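# Move ball to other post's cup, reseat frame on rests

## Task

Carry the ball into the cup on the other post, and return the frame to its proper spot sitting on its rests. Both must stay put with no robot supporting them. Finally the grippers must release and the arms must pull away.

## Robot and tools

Robots: six identical i2rt Big YAM arms named arm1 to arm6. Each has six revolute joints, a two-finger gripper and a wrist camera (armN_cam_wrist). With joints 1 and 6 at zero and the hand level and forward, that camera rides on top of the hand looking toward the fingertips. A fixed room camera, cam_high, views the scene from above. The hand reaches roughly 1.0 m from the joint1 axis. Joints move at different speeds, so the hand can sweep a wide, curved path between postures.

Frame: one shared scene frame, origin on the floor, +z up. "hand" is the midpoint between the fingertips (URDF link pinch). The hand's z axis runs along the fingers and the fingers close along its y axis. Each robot's foot pose is never printed.

execute_actions(actions, cameras): actions is a list holding either nothing or exactly one action. That action is an object keyed by arm name; under each arm goes a "joints" object mapping joint names to ABSOLUTE targets (never offsets). Names and ranges: joint1_rad -2.879 to 2.879 (base yaw, positive counter-clockwise seen from above, zero faces the foot's forward direction); joint2_rad 0 to 3.141 (shoulder, zero = upper arm pointing back roughly level, positive lifts it up then forward); joint3_rad 0 to 3.019 (elbow, zero = folded, positive opens); joint4_rad -1.692 to 1.57 (hand pitch, positive tips fingers up); joint5_rad -1.57 to 1.57 (hand yaw, positive toward the arm's right); joint6_rad -2.094 to 2.094 (hand roll, positive clockwise viewed from behind the hand); gripper_m 0 to 0.093, the fingertip gap in metres (each finger moves half of it). Angles are radians. A joint counts as arrived within ±0.045, 0.14, 0.09, 0.055, 0.03, 0.035 rad (joints 1-6) and ±0.003 m for the gripper. Several arms may be commanded in one action; all motions begin together and finish independently; one action runs at most 15 s. Any joint or arm left out keeps whatever target it had and may still push. An unknown key or out-of-range number rejects the entire call and nothing moves. An empty list just reports state and images. cameras: list of camera names or ["all"]; omitted or null gives all, [] gives none; an unknown name rejects the call. The "pictures" line lists the images' camera order.

Result lines: joint_positions per arm. joint_status per commanded joint: "off_target" (settled short, may keep pushing), "contact_stop" or "time_out" (target dropped, holds where it stopped), "not_followed" (a self/inter-arm clearance check blocked the arm's joint targets; a "joint command not followed" line, usually with "cause:", appears; the gripper part still executes and the blocked targets may be retried on later actions until valid targets arrive or the path frees up), "limit_stop_at_motor_heat" (after a heat fault; resend the target). After time_out a joint may keep a target no farther than 0.375, 0.375, 0.113, 0.225, 0.075, 0.3 rad (joints 1-6) from where it sits and keep pushing, moving on if freed; on_its_own lists such joints and anything else not commanded by this call, where "held at" means the held target, not the position. To relieve a push, command the joint its reported position. A tiny target change may produce no motion. A loaded joint that holds may sag. If a result reports a stop, the remaining motion calls in that same reply are skipped.

wait(seconds): 0 to 10; commands nothing, the world keeps running; returns the same as an empty action.

zoom_image(camera, region): enlarges part of that camera's latest full image; region is [x0, y0, x1, y1] in pixels with (0,0) top-left, at most 504 by 504. Images are 672x504.

read_manual(section): returns only URDF licence text; moves nothing.

finished_scene(scene): integer 1 or 2; ends that scene irreversibly after the last command is held, reports success and gives the next scene's task. The scene must be solved and remain so. Replying with no tool call ends all remaining scenes. When resuming from a summary, first send an empty execute_actions to learn the current scene and task.

Cameras: calibration gives K, distortion D, T_world_to_cam (scene frame to camera, metres) and pos_world, in OpenCV convention. Real cameras can differ by a couple of degrees and millimetres; wrist camera poses are derived from reported joints, so joint error enlarges their error. Results list cameras whose numbers changed.

Cautions: a hard squeeze between two robots fails and ends the run, and a hard collision may; no line reports robot-robot contact, and the clearance check ignores fingers, gripper housings and wrist cameras and may react late. Contact through a held object is fine. Arms do not stop on contact and can push very hard. Never knock objects out of the work area or onto the floor. Avoid drops, slips, slams and strong pushes. Loose objects may occasionally get nudged by something. Holding loads heats motors, also while you are composing a reply (the robot keeps its last command meanwhile): MOTOR HOT warns at 85 °C; at 100 °C an OVER-TEMPERATURE FAULT makes that arm and gripper go limp and fall until cooled. Some heat carries into the next scene; arms act independently, so one stalled arm does not pause the others.

Each tool is called after ">>>" as name([rows], argument=value, ...), one row to a line, values as JSON.

## Session

>>> execute_actions(actions=[])

Scene clock: 0.00 s.
Motor temperatures (°C, as the motors report them): arm1=[26 29 29 28 30 28] | arm2=[27 26 28 26 26 27] | arm3=[29 25 26 29 29 27] | arm4=[27 27 28 28 26 29] | arm5=[28 29 26 28 27 26] | arm6=[28 28 28 29 27 27]
arm1.joint_positions: joint1_rad=+0.215 joint2_rad=+0.589 joint3_rad=+1.445 joint4_rad=-1.188 joint5_rad=-0.029 joint6_rad=+0.164 gripper_m=+0.094
arm1.joint_status: not commanded
arm1.hand: x=-0.4348 y=+1.5130 z=+1.3833 quat_wxyz=(-0.536, -0.425, -0.696, +0.217) (m; scene frame)
arm2.joint_positions: joint1_rad=+0.483 joint2_rad=+0.488 joint3_rad=+1.327 joint4_rad=-1.251 joint5_rad=+0.071 joint6_rad=-0.405 gripper_m=+0.094
arm2.joint_status: not commanded
arm2.hand: x=-1.3401 y=+0.3175 z=+1.3731 quat_wxyz=(-0.544, +0.255, -0.797, +0.070) (m; scene frame)
arm3.joint_positions: joint1_rad=-0.096 joint2_rad=+0.557 joint3_rad=+1.432 joint4_rad=-1.188 joint5_rad=-0.076 joint6_rad=+0.299 gripper_m=+0.095
arm3.joint_status: not commanded
arm3.hand: x=-1.4027 y=-0.7366 z=+1.3720 quat_wxyz=(-0.532, +0.077, -0.806, -0.247) (m; scene frame)
arm4.joint_positions: joint1_rad=+0.392 joint2_rad=+0.618 joint3_rad=+1.445 joint4_rad=-1.399 joint5_rad=-0.068 joint6_rad=-0.367 gripper_m=+0.095
arm4.joint_status: not commanded
arm4.hand: x=-0.3281 y=-1.2892 z=+1.3753 quat_wxyz=(-0.342, +0.786, -0.388, -0.339) (m; scene frame)
arm5.joint_positions: joint1_rad=+0.020 joint2_rad=+0.447 joint3_rad=+1.431 joint4_rad=-1.134 joint5_rad=+0.149 joint6_rad=-0.073 gripper_m=+0.095
arm5.joint_status: not commanded
arm5.hand: x=+1.2220 y=-1.1302 z=+1.4573 quat_wxyz=(-0.352, +0.670, -0.356, -0.548) (m; scene frame)
arm6.joint_positions: joint1_rad=+0.196 joint2_rad=+0.556 joint3_rad=+1.477 joint4_rad=-1.438 joint5_rad=-0.002 joint6_rad=+0.436 gripper_m=+0.095
arm6.joint_status: not commanded
arm6.hand: x=+1.3252 y=+0.9205 z=+1.3700 quat_wxyz=(-0.358, -0.810, -0.300, +0.353) (m; scene frame)
pictures: arm1_cam_wrist, arm2_cam_wrist, arm3_cam_wrist, arm4_cam_wrist, arm5_cam_wrist, arm6_cam_wrist, cam_high
Images, in order (width x height): arm1_cam_wrist 672x504, arm2_cam_wrist 672x504, arm3_cam_wrist 672x504, arm4_cam_wrist 672x504, arm5_cam_wrist 672x504, arm6_cam_wrist 672x504, cam_high 672x504.

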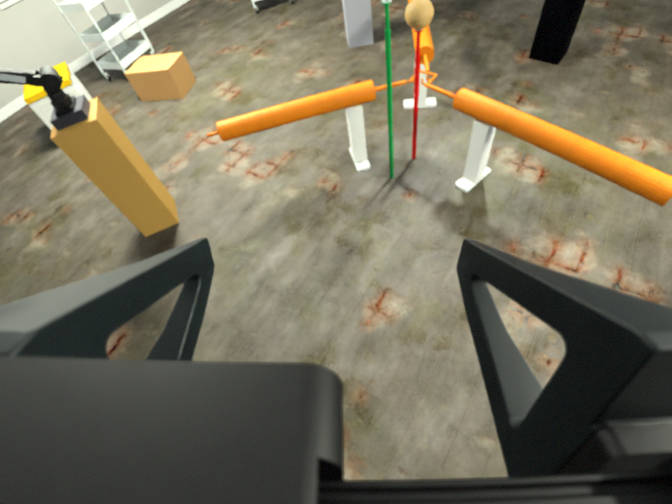

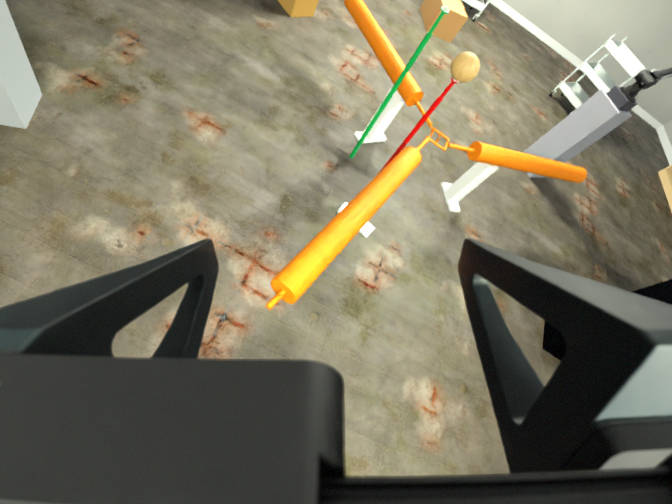

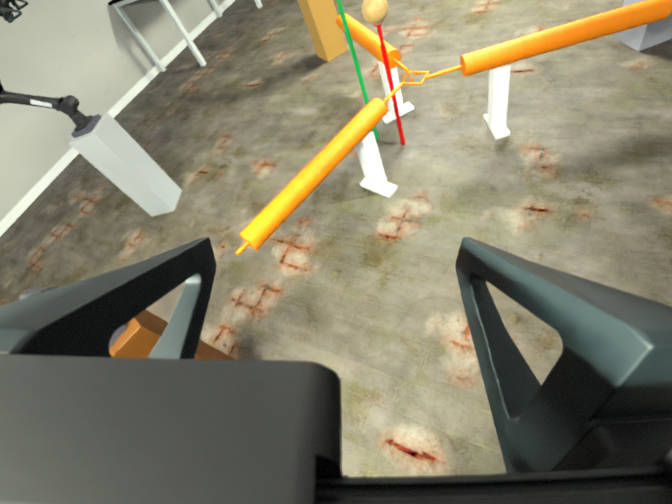

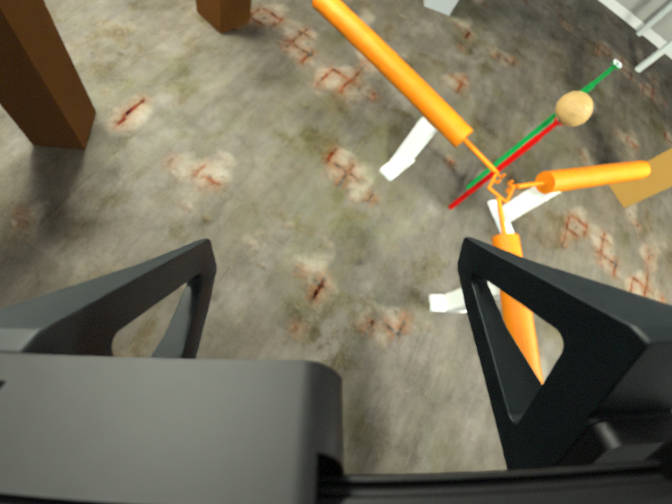

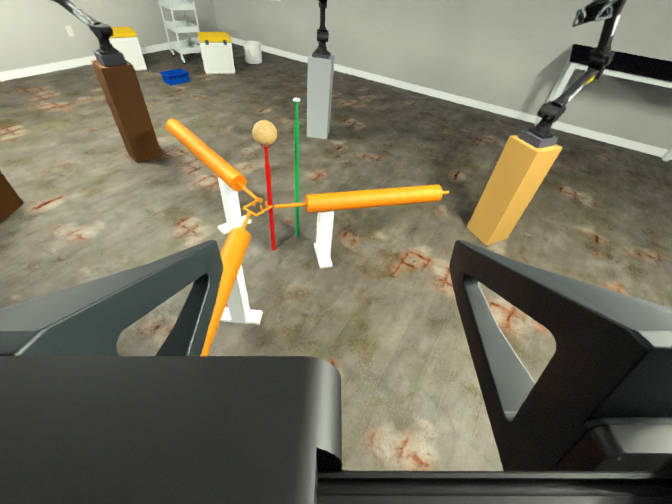

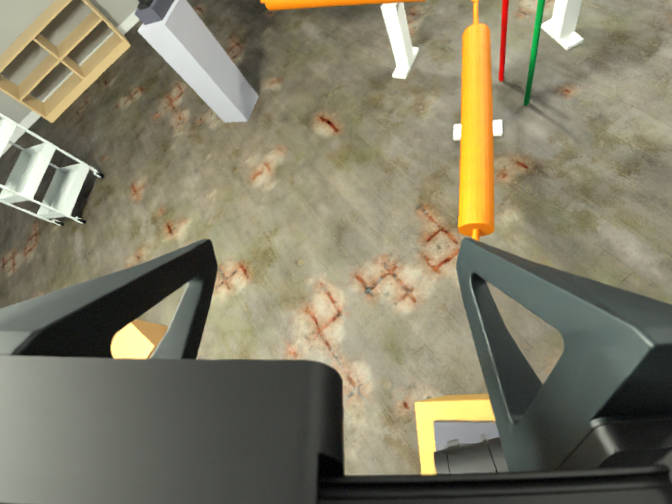

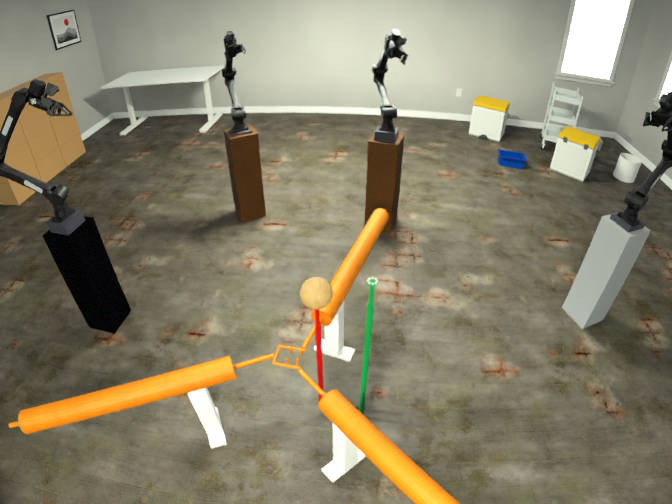

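>>> zoom_image(camera="cam_high", region=[220, 260, 420, 420])

>>> zoom_image(camera="arm5_cam_wrist", region=[200, 90, 360, 270])

>>> zoom_image(camera="arm2_cam_wrist", region=[240, 40, 500, 320])

>>> zoom_image(camera="cam_high", region=[0, 350, 240, 470])

Region (220, 260, 420, 420) of cam_high's 672x504 image, scaled by 2.520, with more detail than that image has; it fills the top 403 rows of this view, and the rest is white.

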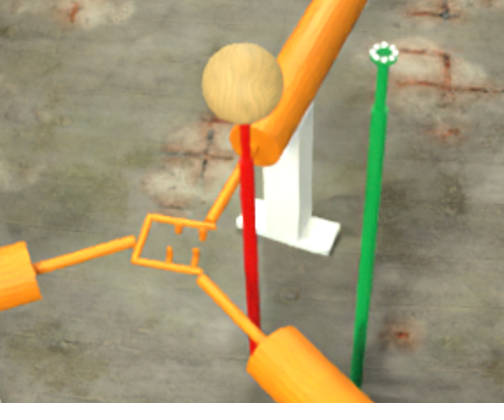

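Region (200, 90, 360, 270) of arm5_cam_wrist's 672x504 image, scaled by 2.800, with more detail than that image has.

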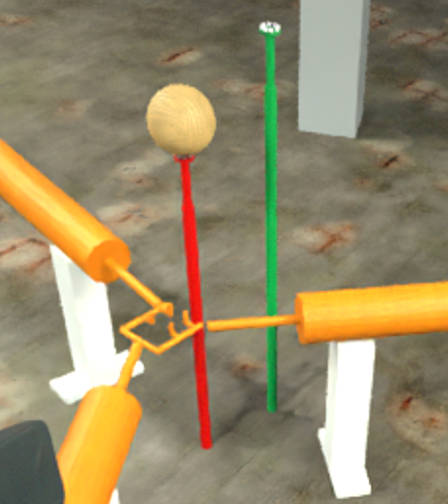

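Region (240, 40, 500, 320) of arm2_cam_wrist's 672x504 image, scaled by 1.800, with more detail than that image has; it fills the left 468 columns of this view, and the rest is white.

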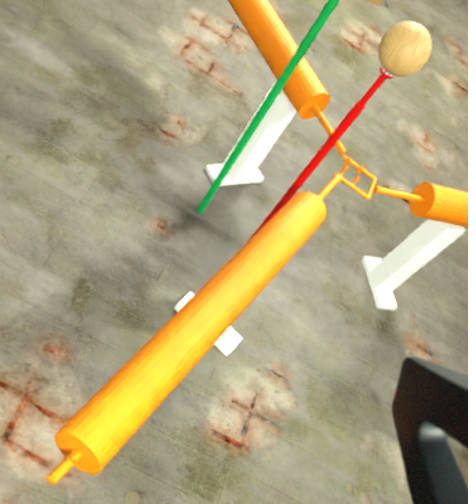

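Region (0, 350, 240, 470) of cam_high's 672x504 image, scaled by 2.100, with more detail than that image has.

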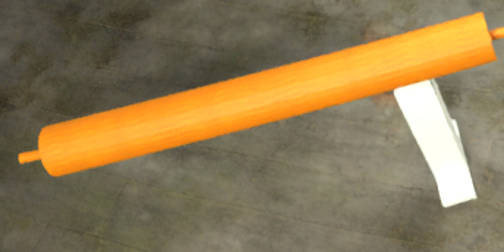

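>>> execute_actions([
  {"arm2":{"joints":{"joint1_rad":0.227,"joint2_rad":2.4,"joint3_rad":1.463,"joint4_rad":-0.634,"joint5_rad":0,"joint6_rad":0.3}},"arm6":{"joints":{"joint1_rad":-0.104,"joint2_rad":2.29,"joint3_rad":1.288,"joint4_rad":-0.569,"joint5_rad":0,"joint6_rad":0.095}},"arm5":{"joints":{"joint1_rad":0.847,"joint2_rad":2.338,"joint3_rad":1.302,"joint4_rad":-0.535,"joint5_rad":0,"joint6_rad":1.04}},"arm4":{"joints":{"joint1_rad":-0.15,"joint2_rad":1.6,"joint3_rad":1.9,"joint4_rad":-0.55,"joint5_rad":0,"joint6_rad":0}},"arm1":{"joints":{"joint1_rad":0.05,"joint2_rad":1.6,"joint3_rad":1.9,"joint4_rad":-0.55,"joint5_rad":0,"joint6_rad":0}},"arm3":{"joints":{"joint1_rad":-0.1,"joint2_rad":1.6,"joint3_rad":1.7,"joint4_rad":-0.1,"joint5_rad":0,"joint6_rad":0}}},
])

Scene clock: 71.37 s.
Motor temperatures (°C, as the motors report them): arm1=[26 29 33 29 30 28] | arm2=[27 26 32 27 26 27] | arm3=[29 25 30 29 29 27] | arm4=[27 27 32 29 26 29] | arm5=[28 29 30 28 27 26] | arm6=[28 29 32 30 27 27]
arm1.joint_positions: joint1_rad=+0.053 joint2_rad=+1.620 joint3_rad=+1.855 joint4_rad=-0.569 joint5_rad=-0.001 joint6_rad=+0.007 gripper_m=+0.094
arm1.joint_status: all done
arm1.hand: x=-0.2613 y=+1.0546 z=+1.2896 quat_wxyz=(-0.489, -0.434, -0.691, +0.309) (m; scene frame)
arm2.joint_positions: joint1_rad=+0.232 joint2_rad=+2.393 joint3_rad=+1.456 joint4_rad=-0.641 joint5_rad=+0.003 joint6_rad=+0.290 gripper_m=+0.094
arm2.joint_status: all done
arm2.hand: x=-0.9658 y=+0.2820 z=+0.6042 quat_wxyz=(+0.003, -0.140, -0.990, +0.002) (m; scene frame)
arm3.joint_positions: joint1_rad=-0.096 joint2_rad=+1.618 joint3_rad=+1.679 joint4_rad=-0.121 joint5_rad=-0.002 joint6_rad=+0.009 gripper_m=+0.095
arm3.joint_status: all done
arm3.hand: x=-0.9292 y=-0.5226 z=+1.2762 quat_wxyz=(-0.664, +0.154, -0.714, -0.160) (m; scene frame)
arm4.joint_positions: joint1_rad=-0.149 joint2_rad=+1.605 joint3_rad=+1.871 joint4_rad=-0.568 joint5_rad=-0.001 joint6_rad=-0.010 gripper_m=+0.095
arm4.joint_status: all done
arm4.hand: x=-0.0583 y=-0.8224 z=+1.3589 quat_wxyz=(-0.480, +0.483, -0.643, -0.351) (m; scene frame)
arm5.joint_positions: joint1_rad=+0.855 joint2_rad=+2.356 joint3_rad=+1.291 joint4_rad=-0.548 joint5_rad=+0.000 joint6_rad=+1.025 gripper_m=+0.095
arm5.joint_status: all done
arm5.hand: x=+0.7838 y=-1.2428 z=+0.5951 quat_wxyz=(-0.004, +0.852, -0.523, +0.018) (m; scene frame)
arm6.joint_positions: joint1_rad=-0.097 joint2_rad=+2.306 joint3_rad=+1.279 joint4_rad=-0.577 joint5_rad=-0.002 joint6_rad=+0.104 gripper_m=+0.095
arm6.joint_status: all done
arm6.hand: x=+1.0601 y=+0.6974 z=+0.5926 quat_wxyz=(+0.007, -0.931, -0.365, -0.015) (m; scene frame)
pictures: arm1_cam_wrist, arm2_cam_wrist, arm3_cam_wrist, arm4_cam_wrist, arm5_cam_wrist, arm6_cam_wrist, cam_high
camera_calibration (this result's frames):
arm1_cam_wrist: T_world_to_cam=[[-0.905298, -0.424756, 0.00414117, 0.208805], [-0.351816, 0.744305, -0.567658, -0.140408], [0.238034, -0.515356, -0.823254, 1.78935], [0, 0, 0, 1]] pos_world=[-0.286293, 1.11535, 1.39252]
arm2_cam_wrist: T_world_to_cam=[[-0.287756, -0.957544, 0.0175075, -0.0195467], [-0.776752, 0.244041, 0.580603, -1.16543], [-0.560226, 0.153473, -0.813998, 0.0338819], [0, 0, 0, 1]] pos_world=[-0.891894, 0.260497, 0.704575]
arm3_cam_wrist: T_world_to_cam=[[0.420572, -0.907033, -0.0202529, -0.0640374], [-0.585258, -0.25418, -0.769977, 0.309956], [0.693247, 0.335684, -0.63775, 1.75456], [0, 0, 0, 1]] pos_world=[-1.00801, -0.568277, 1.35633]
arm4_cam_wrist: T_world_to_cam=[[0.957137, -0.289618, 0.00307288, -0.189566], [-0.228418, -0.76132, -0.606809, 0.191044], [0.178082, 0.580098, -0.794842, 1.68998], [0, 0, 0, 1]] pos_world=[-0.0758771, -0.889811, 1.45978]
arm5_cam_wrist: T_world_to_cam=[[0.888049, 0.459308, 0.0201104, -0.141523], [0.355594, -0.713933, 0.603202, -1.51711], [0.291413, -0.528522, -0.797335, -0.285801], [0, 0, 0, 1]] pos_world=[0.748439, -1.16916, 0.690087]
arm6_cam_wrist: T_world_to_cam=[[-0.675218, 0.737565, 0.00885638, 0.196869], [0.581246, 0.524644, 0.622014, -1.3514], [0.45413, 0.425143, -0.782956, -0.191557], [0, 0, 0, 1]] pos_world=[1.00542, 0.645237, 0.688864]
Images, in order (width x height): arm1_cam_wrist 672x504, arm2_cam_wrist 672x504, arm3_cam_wrist 672x504, arm4_cam_wrist 672x504, arm5_cam_wrist 672x504, arm6_cam_wrist 672x504, cam_high 672x504.

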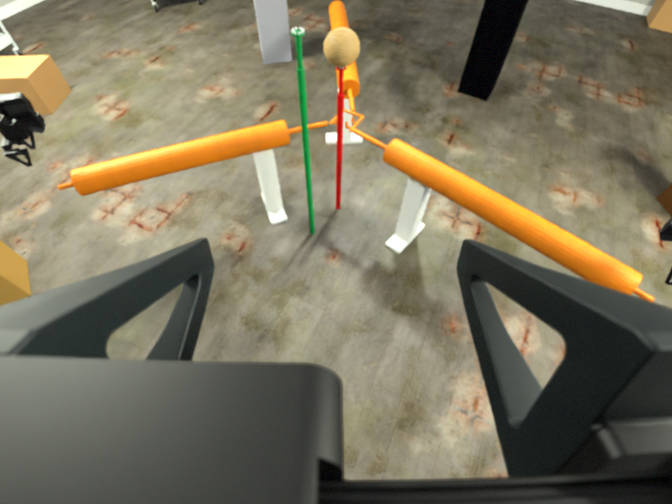

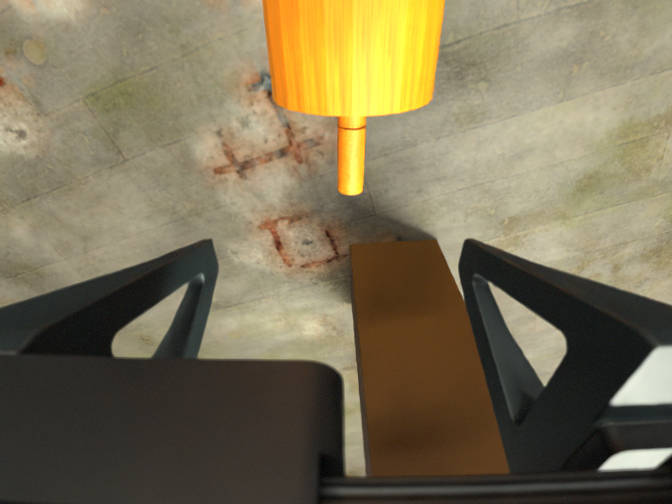

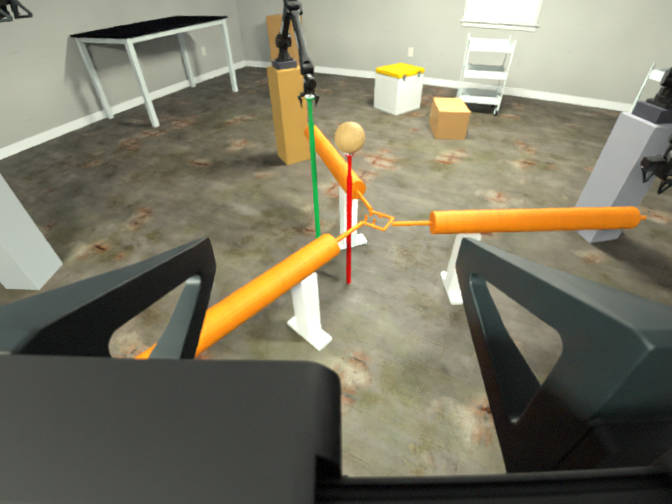

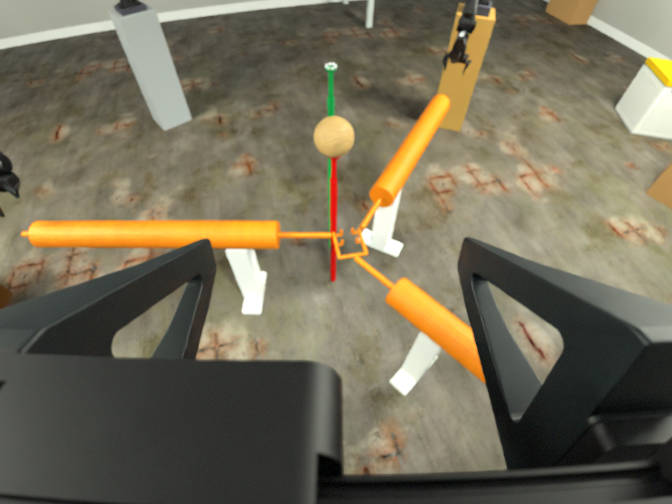

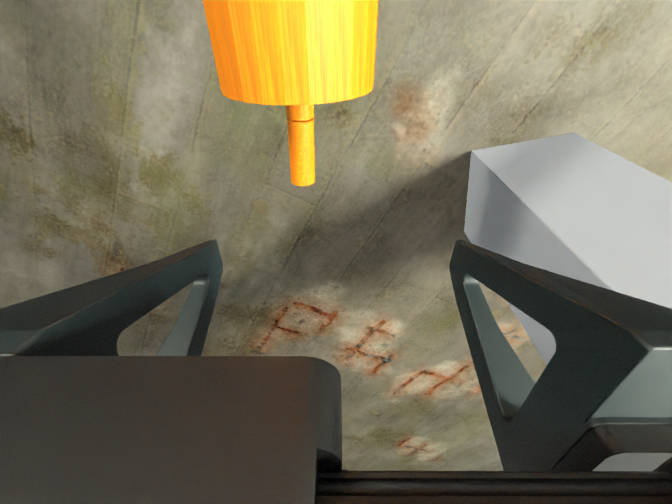

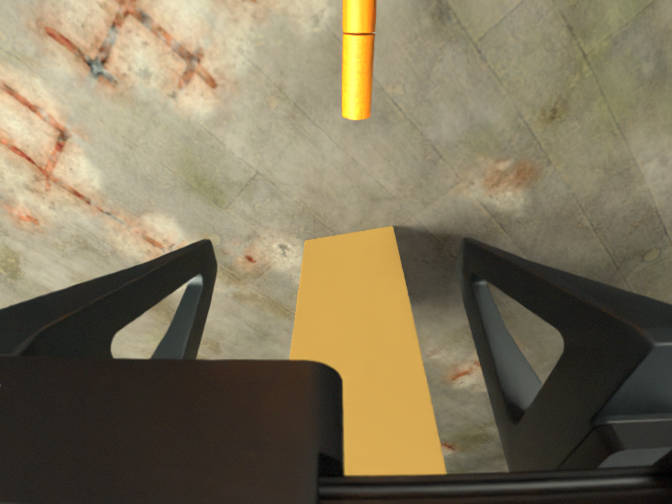

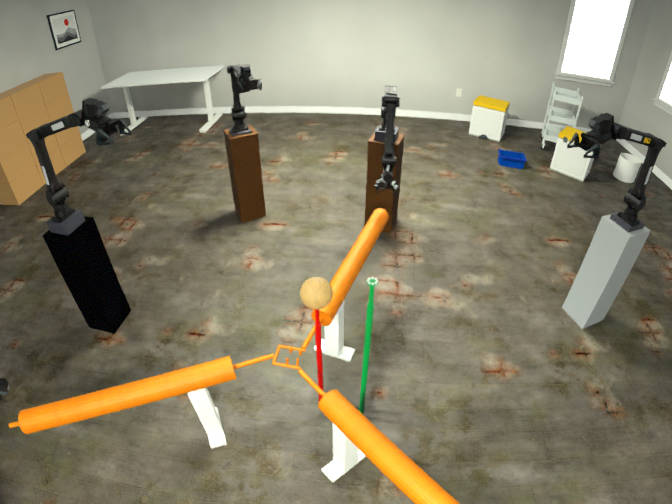

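>>> execute_actions([
  {"arm2":{"joints":{"joint1_rad":0.212,"joint2_rad":2.707,"joint3_rad":1.555,"joint4_rad":-0.408}},"arm6":{"joints":{"joint1_rad":-0.137,"joint2_rad":2.64,"joint3_rad":1.5,"joint4_rad":-0.4,"joint6_rad":0.06}},"arm5":{"joints":{"joint1_rad":0.888,"joint2_rad":2.68,"joint3_rad":1.498,"joint4_rad":-0.352,"joint6_rad":1.08}}},
], cameras=["arm2_cam_wrist","arm5_cam_wrist","arm6_cam_wrist","arm4_cam_wrist"])

>>> zoom_image(camera="arm4_cam_wrist", region=[290, 50, 410, 290])

Scene clock: 88.57 s.
Motor temperatures (°C, as the motors report them): arm1=[26 30 35 29 30 28] | arm2=[27 28 31 26 26 27] | arm3=[29 27 31 29 29 27] | arm4=[27 28 34 29 26 29] | arm5=[28 31 29 28 27 26] | arm6=[28 30 31 30 27 27]
arm1.joint_positions: joint1_rad=+0.053 joint2_rad=+1.620 joint3_rad=+1.855 joint4_rad=-0.569 joint5_rad=-0.001 joint6_rad=+0.007 gripper_m=+0.094
arm1.joint_status: not commanded
arm1.hand: x=-0.2613 y=+1.0546 z=+1.2896 quat_wxyz=(-0.489, -0.434, -0.691, +0.309) (m; scene frame)
arm2.joint_positions: joint1_rad=+0.217 joint2_rad=+2.722 joint3_rad=+1.545 joint4_rad=-0.417 joint5_rad=+0.004 joint6_rad=+0.290 gripper_m=+0.094
arm2.joint_status: all done
arm2.hand: x=-0.9996 y=+0.2737 z=+0.4434 quat_wxyz=(+0.011, -0.147, -0.989, +0.004) (m; scene frame)
arm3.joint_positions: joint1_rad=-0.096 joint2_rad=+1.618 joint3_rad=+1.679 joint4_rad=-0.121 joint5_rad=-0.002 joint6_rad=+0.009 gripper_m=+0.095
arm3.joint_status: not commanded
arm3.hand: x=-0.9292 y=-0.5226 z=+1.2762 quat_wxyz=(-0.664, +0.154, -0.714, -0.160) (m; scene frame)
arm4.joint_positions: joint1_rad=-0.149 joint2_rad=+1.605 joint3_rad=+1.871 joint4_rad=-0.568 joint5_rad=-0.001 joint6_rad=-0.010 gripper_m=+0.095
arm4.joint_status: not commanded
arm4.hand: x=-0.0583 y=-0.8224 z=+1.3589 quat_wxyz=(-0.480, +0.483, -0.643, -0.351) (m; scene frame)
arm5.joint_positions: joint1_rad=+0.886 joint2_rad=+2.706 joint3_rad=+1.484 joint4_rad=-0.361 joint5_rad=+0.000 joint6_rad=+1.066 gripper_m=+0.095
arm5.joint_status: all done
arm5.hand: x=+0.7725 y=-1.2592 z=+0.4486 quat_wxyz=(+0.003, +0.850, -0.527, +0.004) (m; scene frame)
arm6.joint_positions: joint1_rad=-0.133 joint2_rad=+2.670 joint3_rad=+1.489 joint4_rad=-0.401 joint5_rad=-0.002 joint6_rad=+0.069 gripper_m=+0.095
arm6.joint_status: all done
arm6.hand: x=+1.0349 y=+0.6976 z=+0.4423 quat_wxyz=(+0.002, -0.931, -0.365, -0.006) (m; scene frame)
pictures: arm2_cam_wrist, arm4_cam_wrist, arm5_cam_wrist, arm6_cam_wrist
camera_calibration (this result's frames):
arm2_cam_wrist: T_world_to_cam=[[-0.301647, -0.953149, 0.0227343, -0.0518012], [-0.763413, 0.255748, 0.593122, -1.09177], [-0.571147, 0.161558, -0.804792, -0.131917], [0, 0, 0, 1]] pos_world=[-0.924444, 0.251156, 0.542566]
arm4_cam_wrist: T_world_to_cam=[[0.957137, -0.289618, 0.00307288, -0.189566], [-0.228418, -0.76132, -0.606809, 0.191044], [0.178082, 0.580098, -0.794842, 1.68998], [0, 0, 0, 1]] pos_world=[-0.0758771, -0.889811, 1.45978]
arm5_cam_wrist: T_world_to_cam=[[0.892909, 0.450202, -0.00557059, -0.124674], [0.366369, -0.719335, 0.590196, -1.44578], [0.2617, -0.529032, -0.807241, -0.38128], [0, 0, 0, 1]] pos_world=[0.740794, -1.18558, 0.544816]
arm6_cam_wrist: T_world_to_cam=[[-0.674546, 0.738208, 0.00606304, 0.181115], [0.590296, 0.534421, 0.604934, -1.25203], [0.443327, 0.411635, -0.796252, -0.271398], [0, 0, 0, 1]] pos_world=[0.981555, 0.647126, 0.540194]
Images, in order (width x height): arm2_cam_wrist 672x504, arm4_cam_wrist 672x504, arm5_cam_wrist 672x504, arm6_cam_wrist 672x504.

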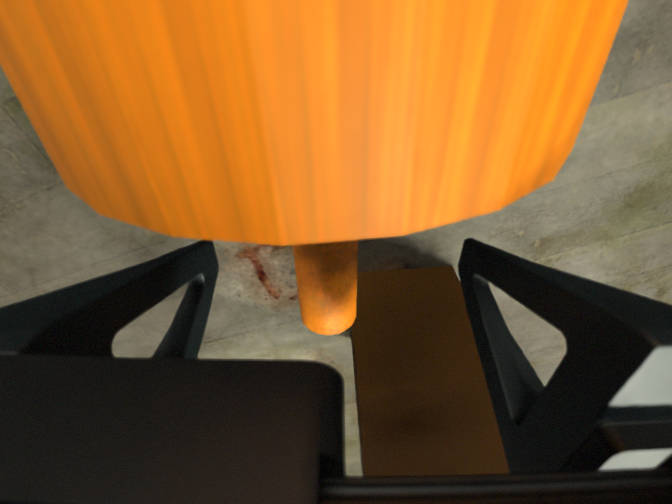

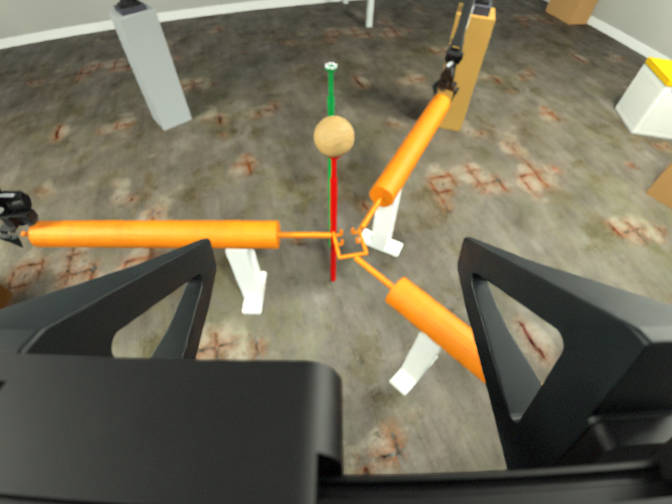

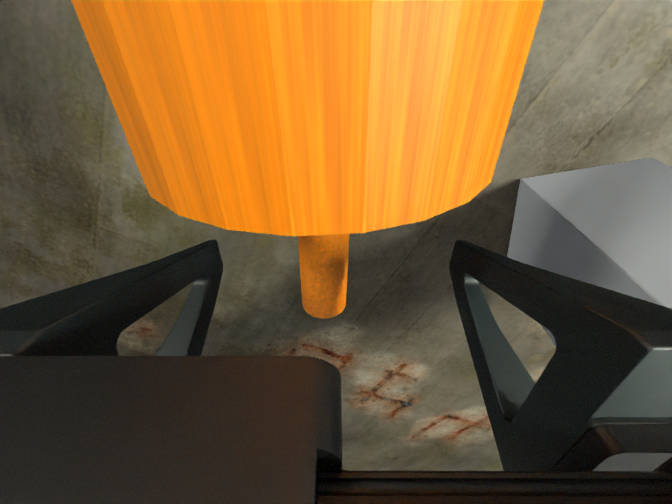

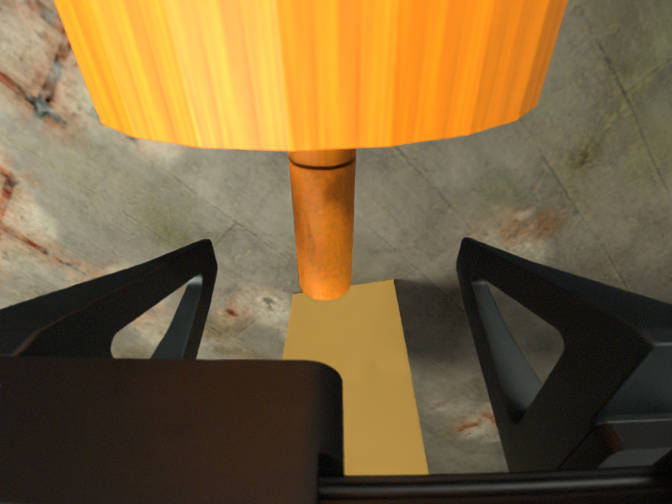

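Region (290, 50, 410, 290) of arm4_cam_wrist's 672x504 image, scaled by 2.100, with more detail than that image has.

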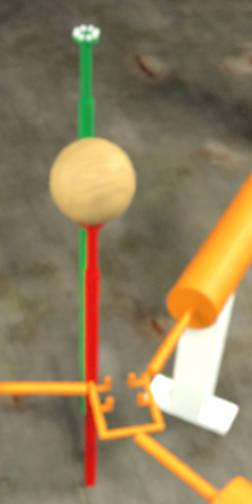

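>>> execute_actions([
  {"arm2":{"joints":{"joint1_rad":0.228}},"arm6":{"joints":{"joint1_rad":-0.119,"joint2_rad":2.655,"joint4_rad":-0.38}},"arm5":{"joints":{"joint1_rad":0.912,"joint2_rad":2.715,"joint3_rad":1.515,"joint4_rad":-0.325,"joint6_rad":1.1}}},
], cameras=[])

>>> execute_actions([
  {"arm2":{"joints":{"gripper_m":0}},"arm6":{"joints":{"gripper_m":0}},"arm5":{"joints":{"gripper_m":0}}},
], cameras=["arm2_cam_wrist","arm5_cam_wrist","arm6_cam_wrist"])

Scene clock: 96.67 s.
Motor temperatures (°C, as the motors report them): arm1=[26 31 36 29 30 28] | arm2=[27 28 30 26 26 27] | arm3=[29 27 32 29 29 27] | arm4=[27 28 35 29 26 29] | arm5=[28 32 29 28 27 26] | arm6=[28 30 30 30 27 27]
arm1.joint_positions: joint1_rad=+0.053 joint2_rad=+1.620 joint3_rad=+1.855 joint4_rad=-0.569 joint5_rad=-0.001 joint6_rad=+0.007 gripper_m=+0.094
arm1.joint_status: not commanded
arm1.hand: x=-0.2613 y=+1.0546 z=+1.2896 quat_wxyz=(-0.489, -0.434, -0.691, +0.309) (m; scene frame)
arm2.joint_positions: joint1_rad=+0.219 joint2_rad=+2.722 joint3_rad=+1.545 joint4_rad=-0.417 joint5_rad=+0.004 joint6_rad=+0.290 gripper_m=+0.094
arm2.joint_status: all done
arm2.hand: x=-0.9996 y=+0.2749 z=+0.4434 quat_wxyz=(+0.011, -0.146, -0.989, +0.004) (m; scene frame)
arm3.joint_positions: joint1_rad=-0.096 joint2_rad=+1.618 joint3_rad=+1.679 joint4_rad=-0.121 joint5_rad=-0.002 joint6_rad=+0.009 gripper_m=+0.095
arm3.joint_status: not commanded
arm3.hand: x=-0.9292 y=-0.5226 z=+1.2762 quat_wxyz=(-0.664, +0.154, -0.714, -0.160) (m; scene frame)
arm4.joint_positions: joint1_rad=-0.149 joint2_rad=+1.605 joint3_rad=+1.871 joint4_rad=-0.568 joint5_rad=-0.001 joint6_rad=-0.010 gripper_m=+0.095
arm4.joint_status: not commanded
arm4.hand: x=-0.0583 y=-0.8224 z=+1.3589 quat_wxyz=(-0.480, +0.483, -0.643, -0.351) (m; scene frame)
arm5.joint_positions: joint1_rad=+0.907 joint2_rad=+2.708 joint3_rad=+1.493 joint4_rad=-0.341 joint5_rad=+0.000 joint6_rad=+1.085 gripper_m=+0.095
arm5.joint_status: all done
arm5.hand: x=+0.7621 y=-1.2703 z=+0.4492 quat_wxyz=(+0.010, +0.850, -0.526, -0.008) (m; scene frame)
arm6.joint_positions: joint1_rad=-0.131 joint2_rad=+2.670 joint3_rad=+1.489 joint4_rad=-0.390 joint5_rad=-0.002 joint6_rad=+0.069 gripper_m=+0.095
arm6.joint_status: all done
arm6.hand: x=+1.0337 y=+0.6949 z=+0.4423 quat_wxyz=(-0.001, -0.931, -0.366, +0.000) (m; scene frame)
pictures: none
No camera images: the call's "cameras" was empty. Leave "cameras" out to get every camera's image.

Scene clock: 97.40 s.
Motor temperatures (°C, as the motors report them): arm1=[26 31 36 29 30 28] | arm2=[27 28 30 26 26 27] | arm3=[29 27 32 29 29 27] | arm4=[27 28 35 29 26 29] | arm5=[28 32 29 28 27 26] | arm6=[28 30 30 30 27 27]
arm1.joint_positions: joint1_rad=+0.053 joint2_rad=+1.620 joint3_rad=+1.855 joint4_rad=-0.569 joint5_rad=-0.001 joint6_rad=+0.007 gripper_m=+0.094
arm1.joint_status: not commanded
arm1.hand: x=-0.2613 y=+1.0546 z=+1.2896 quat_wxyz=(-0.489, -0.434, -0.691, +0.309) (m; scene frame)
arm2.joint_positions: joint1_rad=+0.225 joint2_rad=+2.722 joint3_rad=+1.545 joint4_rad=-0.415 joint5_rad=-0.003 joint6_rad=+0.288 gripper_m=+0.019
arm2.joint_status: gripper_m off_target (ended at +0.019, target +0.000)
arm2.hand: x=-0.9992 y=+0.2789 z=+0.4434 quat_wxyz=(+0.010, -0.143, -0.990, +0.000) (m; scene frame)
arm3.joint_positions: joint1_rad=-0.096 joint2_rad=+1.618 joint3_rad=+1.679 joint4_rad=-0.121 joint5_rad=-0.002 joint6_rad=+0.009 gripper_m=+0.095
arm3.joint_status: not commanded
arm3.hand: x=-0.9292 y=-0.5226 z=+1.2762 quat_wxyz=(-0.664, +0.154, -0.714, -0.160) (m; scene frame)
arm4.joint_positions: joint1_rad=-0.149 joint2_rad=+1.605 joint3_rad=+1.871 joint4_rad=-0.568 joint5_rad=-0.001 joint6_rad=-0.010 gripper_m=+0.095
arm4.joint_status: not commanded
arm4.hand: x=-0.0583 y=-0.8224 z=+1.3589 quat_wxyz=(-0.480, +0.483, -0.643, -0.351) (m; scene frame)
arm5.joint_positions: joint1_rad=+0.906 joint2_rad=+2.710 joint3_rad=+1.491 joint4_rad=-0.345 joint5_rad=+0.006 joint6_rad=+1.089 gripper_m=+0.019
arm5.joint_status: gripper_m off_target (ended at +0.019, target +0.000)
arm5.hand: x=+0.7659 y=-1.2688 z=+0.4476 quat_wxyz=(+0.005, +0.849, -0.529, -0.005) (m; scene frame)
arm6.joint_positions: joint1_rad=-0.125 joint2_rad=+2.669 joint3_rad=+1.489 joint4_rad=-0.386 joint5_rad=-0.007 joint6_rad=+0.068 gripper_m=+0.019
arm6.joint_status: gripper_m off_target (ended at +0.019, target +0.000)
arm6.hand: x=+1.0357 y=+0.6914 z=+0.4425 quat_wxyz=(-0.004, -0.930, -0.368, +0.001) (m; scene frame)
pictures: arm2_cam_wrist, arm5_cam_wrist, arm6_cam_wrist
camera_calibration (this result's frames):
arm2_cam_wrist: T_world_to_cam=[[-0.293078, -0.955955, 0.015949, -0.0343388], [-0.766804, 0.244986, 0.593291, -1.09319], [-0.571067, 0.161651, -0.80483, -0.132424], [0, 0, 0, 1]] pos_world=[-0.923949, 0.256396, 0.542548]
arm5_cam_wrist: T_world_to_cam=[[0.894133, 0.447373, -0.0195761, -0.112757], [0.375064, -0.7243, 0.578547, -1.45742], [0.244647, -0.524641, -0.815414, -0.363189], [0, 0, 0, 1]] pos_world=[0.736299, -1.19571, 0.544829]
arm6_cam_wrist: T_world_to_cam=[[-0.680403, 0.732838, 0.000300707, 0.198608], [0.590517, 0.548022, 0.592421, -1.25336], [0.433984, 0.403262, -0.805629, -0.249416], [0, 0, 0, 1]] pos_world=[0.983503, 0.641899, 0.541518]
Images, in order (width x height): arm2_cam_wrist 672x504, arm5_cam_wrist 672x504, arm6_cam_wrist 672x504.

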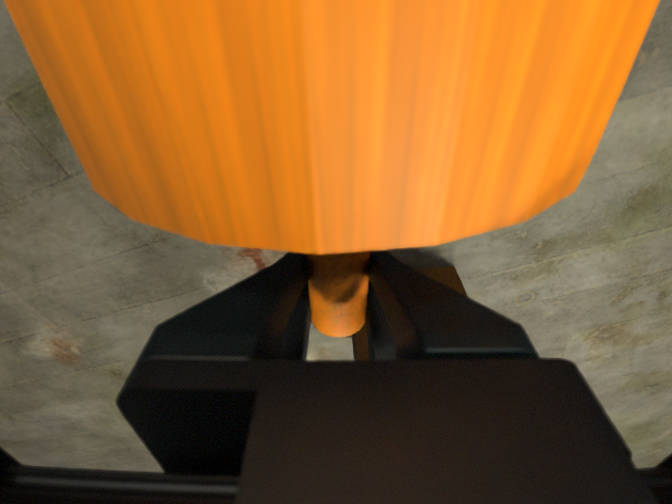

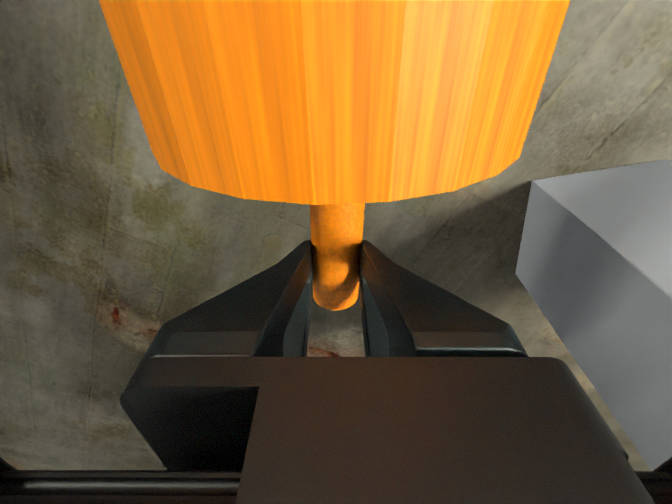

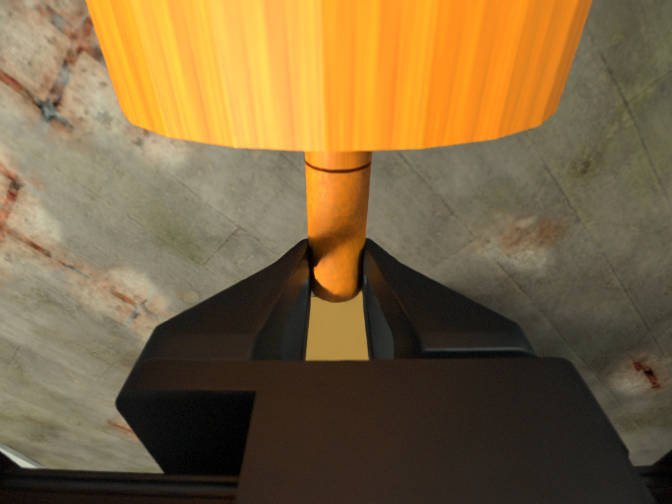

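>>> execute_actions([
  {"arm6":{"joints":{"gripper_m":0.04,"joint3_rad":1.535}}},
], cameras=[])

>>> execute_actions([
  {"arm6":{"joints":{"gripper_m":0}}},
], cameras=["arm6_cam_wrist"])

Scene clock: 106.50 s.
Motor temperatures (°C, as the motors report them): arm1=[26 31 36 29 30 28] | arm2=[27 28 30 26 26 27] | arm3=[29 27 32 29 29 27] | arm4=[27 29 35 29 26 29] | arm5=[28 32 29 28 27 26] | arm6=[28 30 30 30 27 27]
arm1.joint_positions: joint1_rad=+0.053 joint2_rad=+1.620 joint3_rad=+1.855 joint4_rad=-0.569 joint5_rad=-0.001 joint6_rad=+0.007 gripper_m=+0.094
arm1.joint_status: not commanded
arm1.hand: x=-0.2613 y=+1.0546 z=+1.2896 quat_wxyz=(-0.489, -0.434, -0.691, +0.309) (m; scene frame)
arm2.joint_positions: joint1_rad=+0.225 joint2_rad=+2.722 joint3_rad=+1.545 joint4_rad=-0.415 joint5_rad=-0.003 joint6_rad=+0.288 gripper_m=+0.019
arm2.joint_status: not commanded
arm2.hand: x=-0.9992 y=+0.2789 z=+0.4434 quat_wxyz=(+0.010, -0.143, -0.990, +0.000) (m; scene frame)
arm3.joint_positions: joint1_rad=-0.096 joint2_rad=+1.618 joint3_rad=+1.679 joint4_rad=-0.121 joint5_rad=-0.002 joint6_rad=+0.009 gripper_m=+0.095
arm3.joint_status: not commanded
arm3.hand: x=-0.9292 y=-0.5226 z=+1.2762 quat_wxyz=(-0.664, +0.154, -0.714, -0.160) (m; scene frame)
arm4.joint_positions: joint1_rad=-0.149 joint2_rad=+1.605 joint3_rad=+1.871 joint4_rad=-0.568 joint5_rad=-0.001 joint6_rad=-0.010 gripper_m=+0.095
arm4.joint_status: not commanded
arm4.hand: x=-0.0583 y=-0.8224 z=+1.3589 quat_wxyz=(-0.480, +0.483, -0.643, -0.351) (m; scene frame)
arm5.joint_positions: joint1_rad=+0.906 joint2_rad=+2.710 joint3_rad=+1.491 joint4_rad=-0.345 joint5_rad=+0.006 joint6_rad=+1.089 gripper_m=+0.019
arm5.joint_status: not commanded
arm5.hand: x=+0.7659 y=-1.2688 z=+0.4476 quat_wxyz=(+0.005, +0.849, -0.529, -0.005) (m; scene frame)
arm6.joint_positions: joint1_rad=-0.125 joint2_rad=+2.669 joint3_rad=+1.506 joint4_rad=-0.386 joint5_rad=-0.004 joint6_rad=+0.068 gripper_m=+0.040
arm6.joint_status: all done
arm6.hand: x=+1.0282 y=+0.6840 z=+0.4452 quat_wxyz=(-0.007, -0.930, -0.368, +0.009) (m; scene frame)
pictures: none
No camera images: the call's "cameras" was empty. Leave "cameras" out to get every camera's image.

Scene clock: 107.07 s.
Motor temperatures (°C, as the motors report them): arm1=[26 31 36 29 30 28] | arm2=[27 28 30 26 26 27] | arm3=[29 27 32 29 29 27] | arm4=[27 29 35 29 26 29] | arm5=[28 32 29 28 27 26] | arm6=[28 30 30 30 27 27]
arm1.joint_positions: joint1_rad=+0.053 joint2_rad=+1.620 joint3_rad=+1.855 joint4_rad=-0.569 joint5_rad=-0.001 joint6_rad=+0.007 gripper_m=+0.094
arm1.joint_status: not commanded
arm1.hand: x=-0.2613 y=+1.0546 z=+1.2896 quat_wxyz=(-0.489, -0.434, -0.691, +0.309) (m; scene frame)
arm2.joint_positions: joint1_rad=+0.225 joint2_rad=+2.722 joint3_rad=+1.545 joint4_rad=-0.415 joint5_rad=-0.003 joint6_rad=+0.288 gripper_m=+0.019
arm2.joint_status: not commanded
arm2.hand: x=-0.9992 y=+0.2789 z=+0.4434 quat_wxyz=(+0.010, -0.143, -0.990, +0.000) (m; scene frame)
arm3.joint_positions: joint1_rad=-0.096 joint2_rad=+1.618 joint3_rad=+1.679 joint4_rad=-0.121 joint5_rad=-0.002 joint6_rad=+0.009 gripper_m=+0.095
arm3.joint_status: not commanded
arm3.hand: x=-0.9292 y=-0.5226 z=+1.2762 quat_wxyz=(-0.664, +0.154, -0.714, -0.160) (m; scene frame)
arm4.joint_positions: joint1_rad=-0.149 joint2_rad=+1.605 joint3_rad=+1.871 joint4_rad=-0.568 joint5_rad=-0.001 joint6_rad=-0.010 gripper_m=+0.095
arm4.joint_status: not commanded
arm4.hand: x=-0.0583 y=-0.8224 z=+1.3589 quat_wxyz=(-0.480, +0.483, -0.643, -0.351) (m; scene frame)
arm5.joint_positions: joint1_rad=+0.906 joint2_rad=+2.710 joint3_rad=+1.491 joint4_rad=-0.345 joint5_rad=+0.006 joint6_rad=+1.089 gripper_m=+0.019
arm5.joint_status: not commanded
arm5.hand: x=+0.7659 y=-1.2688 z=+0.4476 quat_wxyz=(+0.005, +0.849, -0.529, -0.005) (m; scene frame)
arm6.joint_positions: joint1_rad=-0.125 joint2_rad=+2.669 joint3_rad=+1.506 joint4_rad=-0.386 joint5_rad=-0.003 joint6_rad=+0.068 gripper_m=+0.019
arm6.joint_status: gripper_m off_target (ended at +0.019, target +0.000)
arm6.hand: x=+1.0281 y=+0.6841 z=+0.4452 quat_wxyz=(-0.006, -0.930, -0.369, +0.009) (m; scene frame)
pictures: arm6_cam_wrist
camera_calibration (this result's frames):
arm6_cam_wrist: T_world_to_cam=[[-0.680623, 0.732628, 0.00280494, 0.19799], [0.598958, 0.554228, 0.577997, -1.25297], [0.421903, 0.395078, -0.816034, -0.218399], [0, 0, 0, 1]] pos_world=[0.977373, 0.63566, 0.545435]
Images, in order (width x height): arm6_cam_wrist 672x504.

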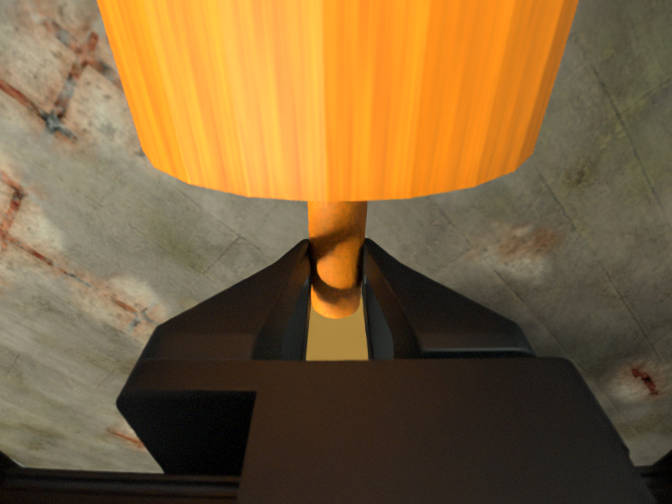

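>>> execute_actions([
  {"arm2":{"joints":{"joint2_rad":2.41,"joint3_rad":1.37,"joint4_rad":-0.504}},"arm6":{"joints":{"joint2_rad":2.374,"joint3_rad":1.386,"joint4_rad":-0.557}},"arm5":{"joints":{"joint2_rad":2.403,"joint3_rad":1.339,"joint4_rad":-0.481}}},
], cameras=["cam_high","arm5_cam_wrist"])

Scene clock: 122.80 s.
Motor temperatures (°C, as the motors report them): arm1=[26 31 37 29 30 28] | arm2=[27 29 30 26 26 27] | arm3=[29 27 32 29 29 27] | arm4=[27 29 36 29 26 29] | arm5=[28 32 29 28 27 26] | arm6=[28 31 31 30 27 27]
arm1.joint_positions: joint1_rad=+0.053 joint2_rad=+1.620 joint3_rad=+1.855 joint4_rad=-0.569 joint5_rad=-0.001 joint6_rad=+0.007 gripper_m=+0.094
arm1.joint_status: not commanded
arm1.hand: x=-0.2613 y=+1.0546 z=+1.2896 quat_wxyz=(-0.489, -0.434, -0.691, +0.309) (m; scene frame)
arm2.joint_positions: joint1_rad=+0.224 joint2_rad=+2.428 joint3_rad=+1.362 joint4_rad=-0.503 joint5_rad=+0.004 joint6_rad=+0.285 gripper_m=+0.019
arm2.joint_status: all done
arm2.hand: x=-0.9987 y=+0.2773 z=+0.5656 quat_wxyz=(-0.001, -0.142, -0.990, +0.002) (m; scene frame)
arm3.joint_positions: joint1_rad=-0.096 joint2_rad=+1.618 joint3_rad=+1.679 joint4_rad=-0.121 joint5_rad=-0.002 joint6_rad=+0.009 gripper_m=+0.095
arm3.joint_status: not commanded
arm3.hand: x=-0.9292 y=-0.5226 z=+1.2762 quat_wxyz=(-0.664, +0.154, -0.714, -0.160) (m; scene frame)
arm4.joint_positions: joint1_rad=-0.149 joint2_rad=+1.605 joint3_rad=+1.871 joint4_rad=-0.568 joint5_rad=-0.001 joint6_rad=-0.010 gripper_m=+0.095
arm4.joint_status: not commanded
arm4.hand: x=-0.0583 y=-0.8224 z=+1.3589 quat_wxyz=(-0.480, +0.483, -0.643, -0.351) (m; scene frame)
arm5.joint_positions: joint1_rad=+0.907 joint2_rad=+2.434 joint3_rad=+1.330 joint4_rad=-0.473 joint5_rad=+0.007 joint6_rad=+1.096 gripper_m=+0.019
arm5.joint_status: all done
arm5.hand: x=+0.7698 y=-1.2681 z=+0.5630 quat_wxyz=(+0.001, +0.847, -0.531, +0.000) (m; scene frame)
arm6.joint_positions: joint1_rad=-0.124 joint2_rad=+2.404 joint3_rad=+1.381 joint4_rad=-0.550 joint5_rad=+0.000 joint6_rad=+0.068 gripper_m=+0.019
arm6.joint_status: all done
arm6.hand: x=+1.0288 y=+0.6847 z=+0.5622 quat_wxyz=(+0.001, -0.929, -0.369, -0.001) (m; scene frame)
pictures: arm5_cam_wrist, cam_high
camera_calibration (this result's frames):
arm5_cam_wrist: T_world_to_cam=[[0.896973, 0.442009, -0.00826007, -0.129672], [0.363603, -0.726978, 0.582491, -1.52191], [0.251461, -0.525482, -0.812795, -0.277409], [0, 0, 0, 1]] pos_world=[0.73944, -1.19485, 0.659949]
Images, in order (width x height): arm5_cam_wrist 672x504, cam_high 672x504.

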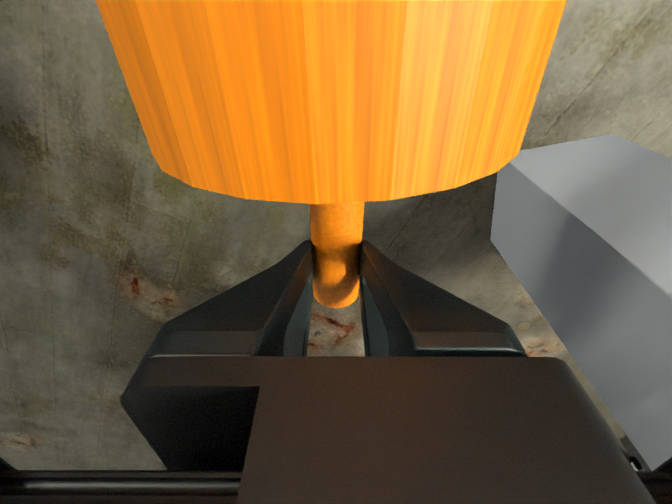

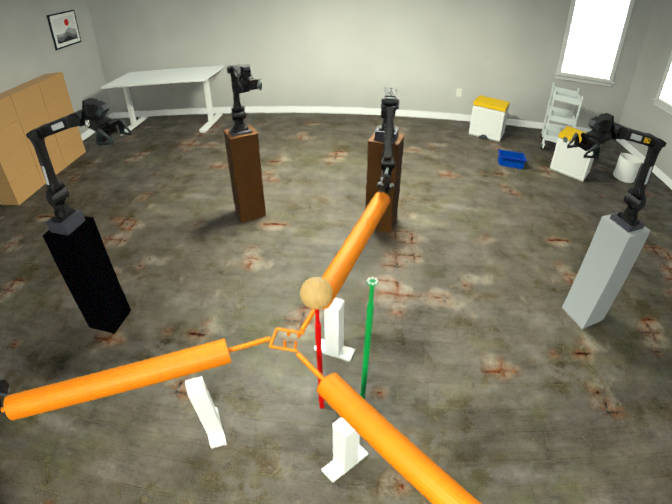

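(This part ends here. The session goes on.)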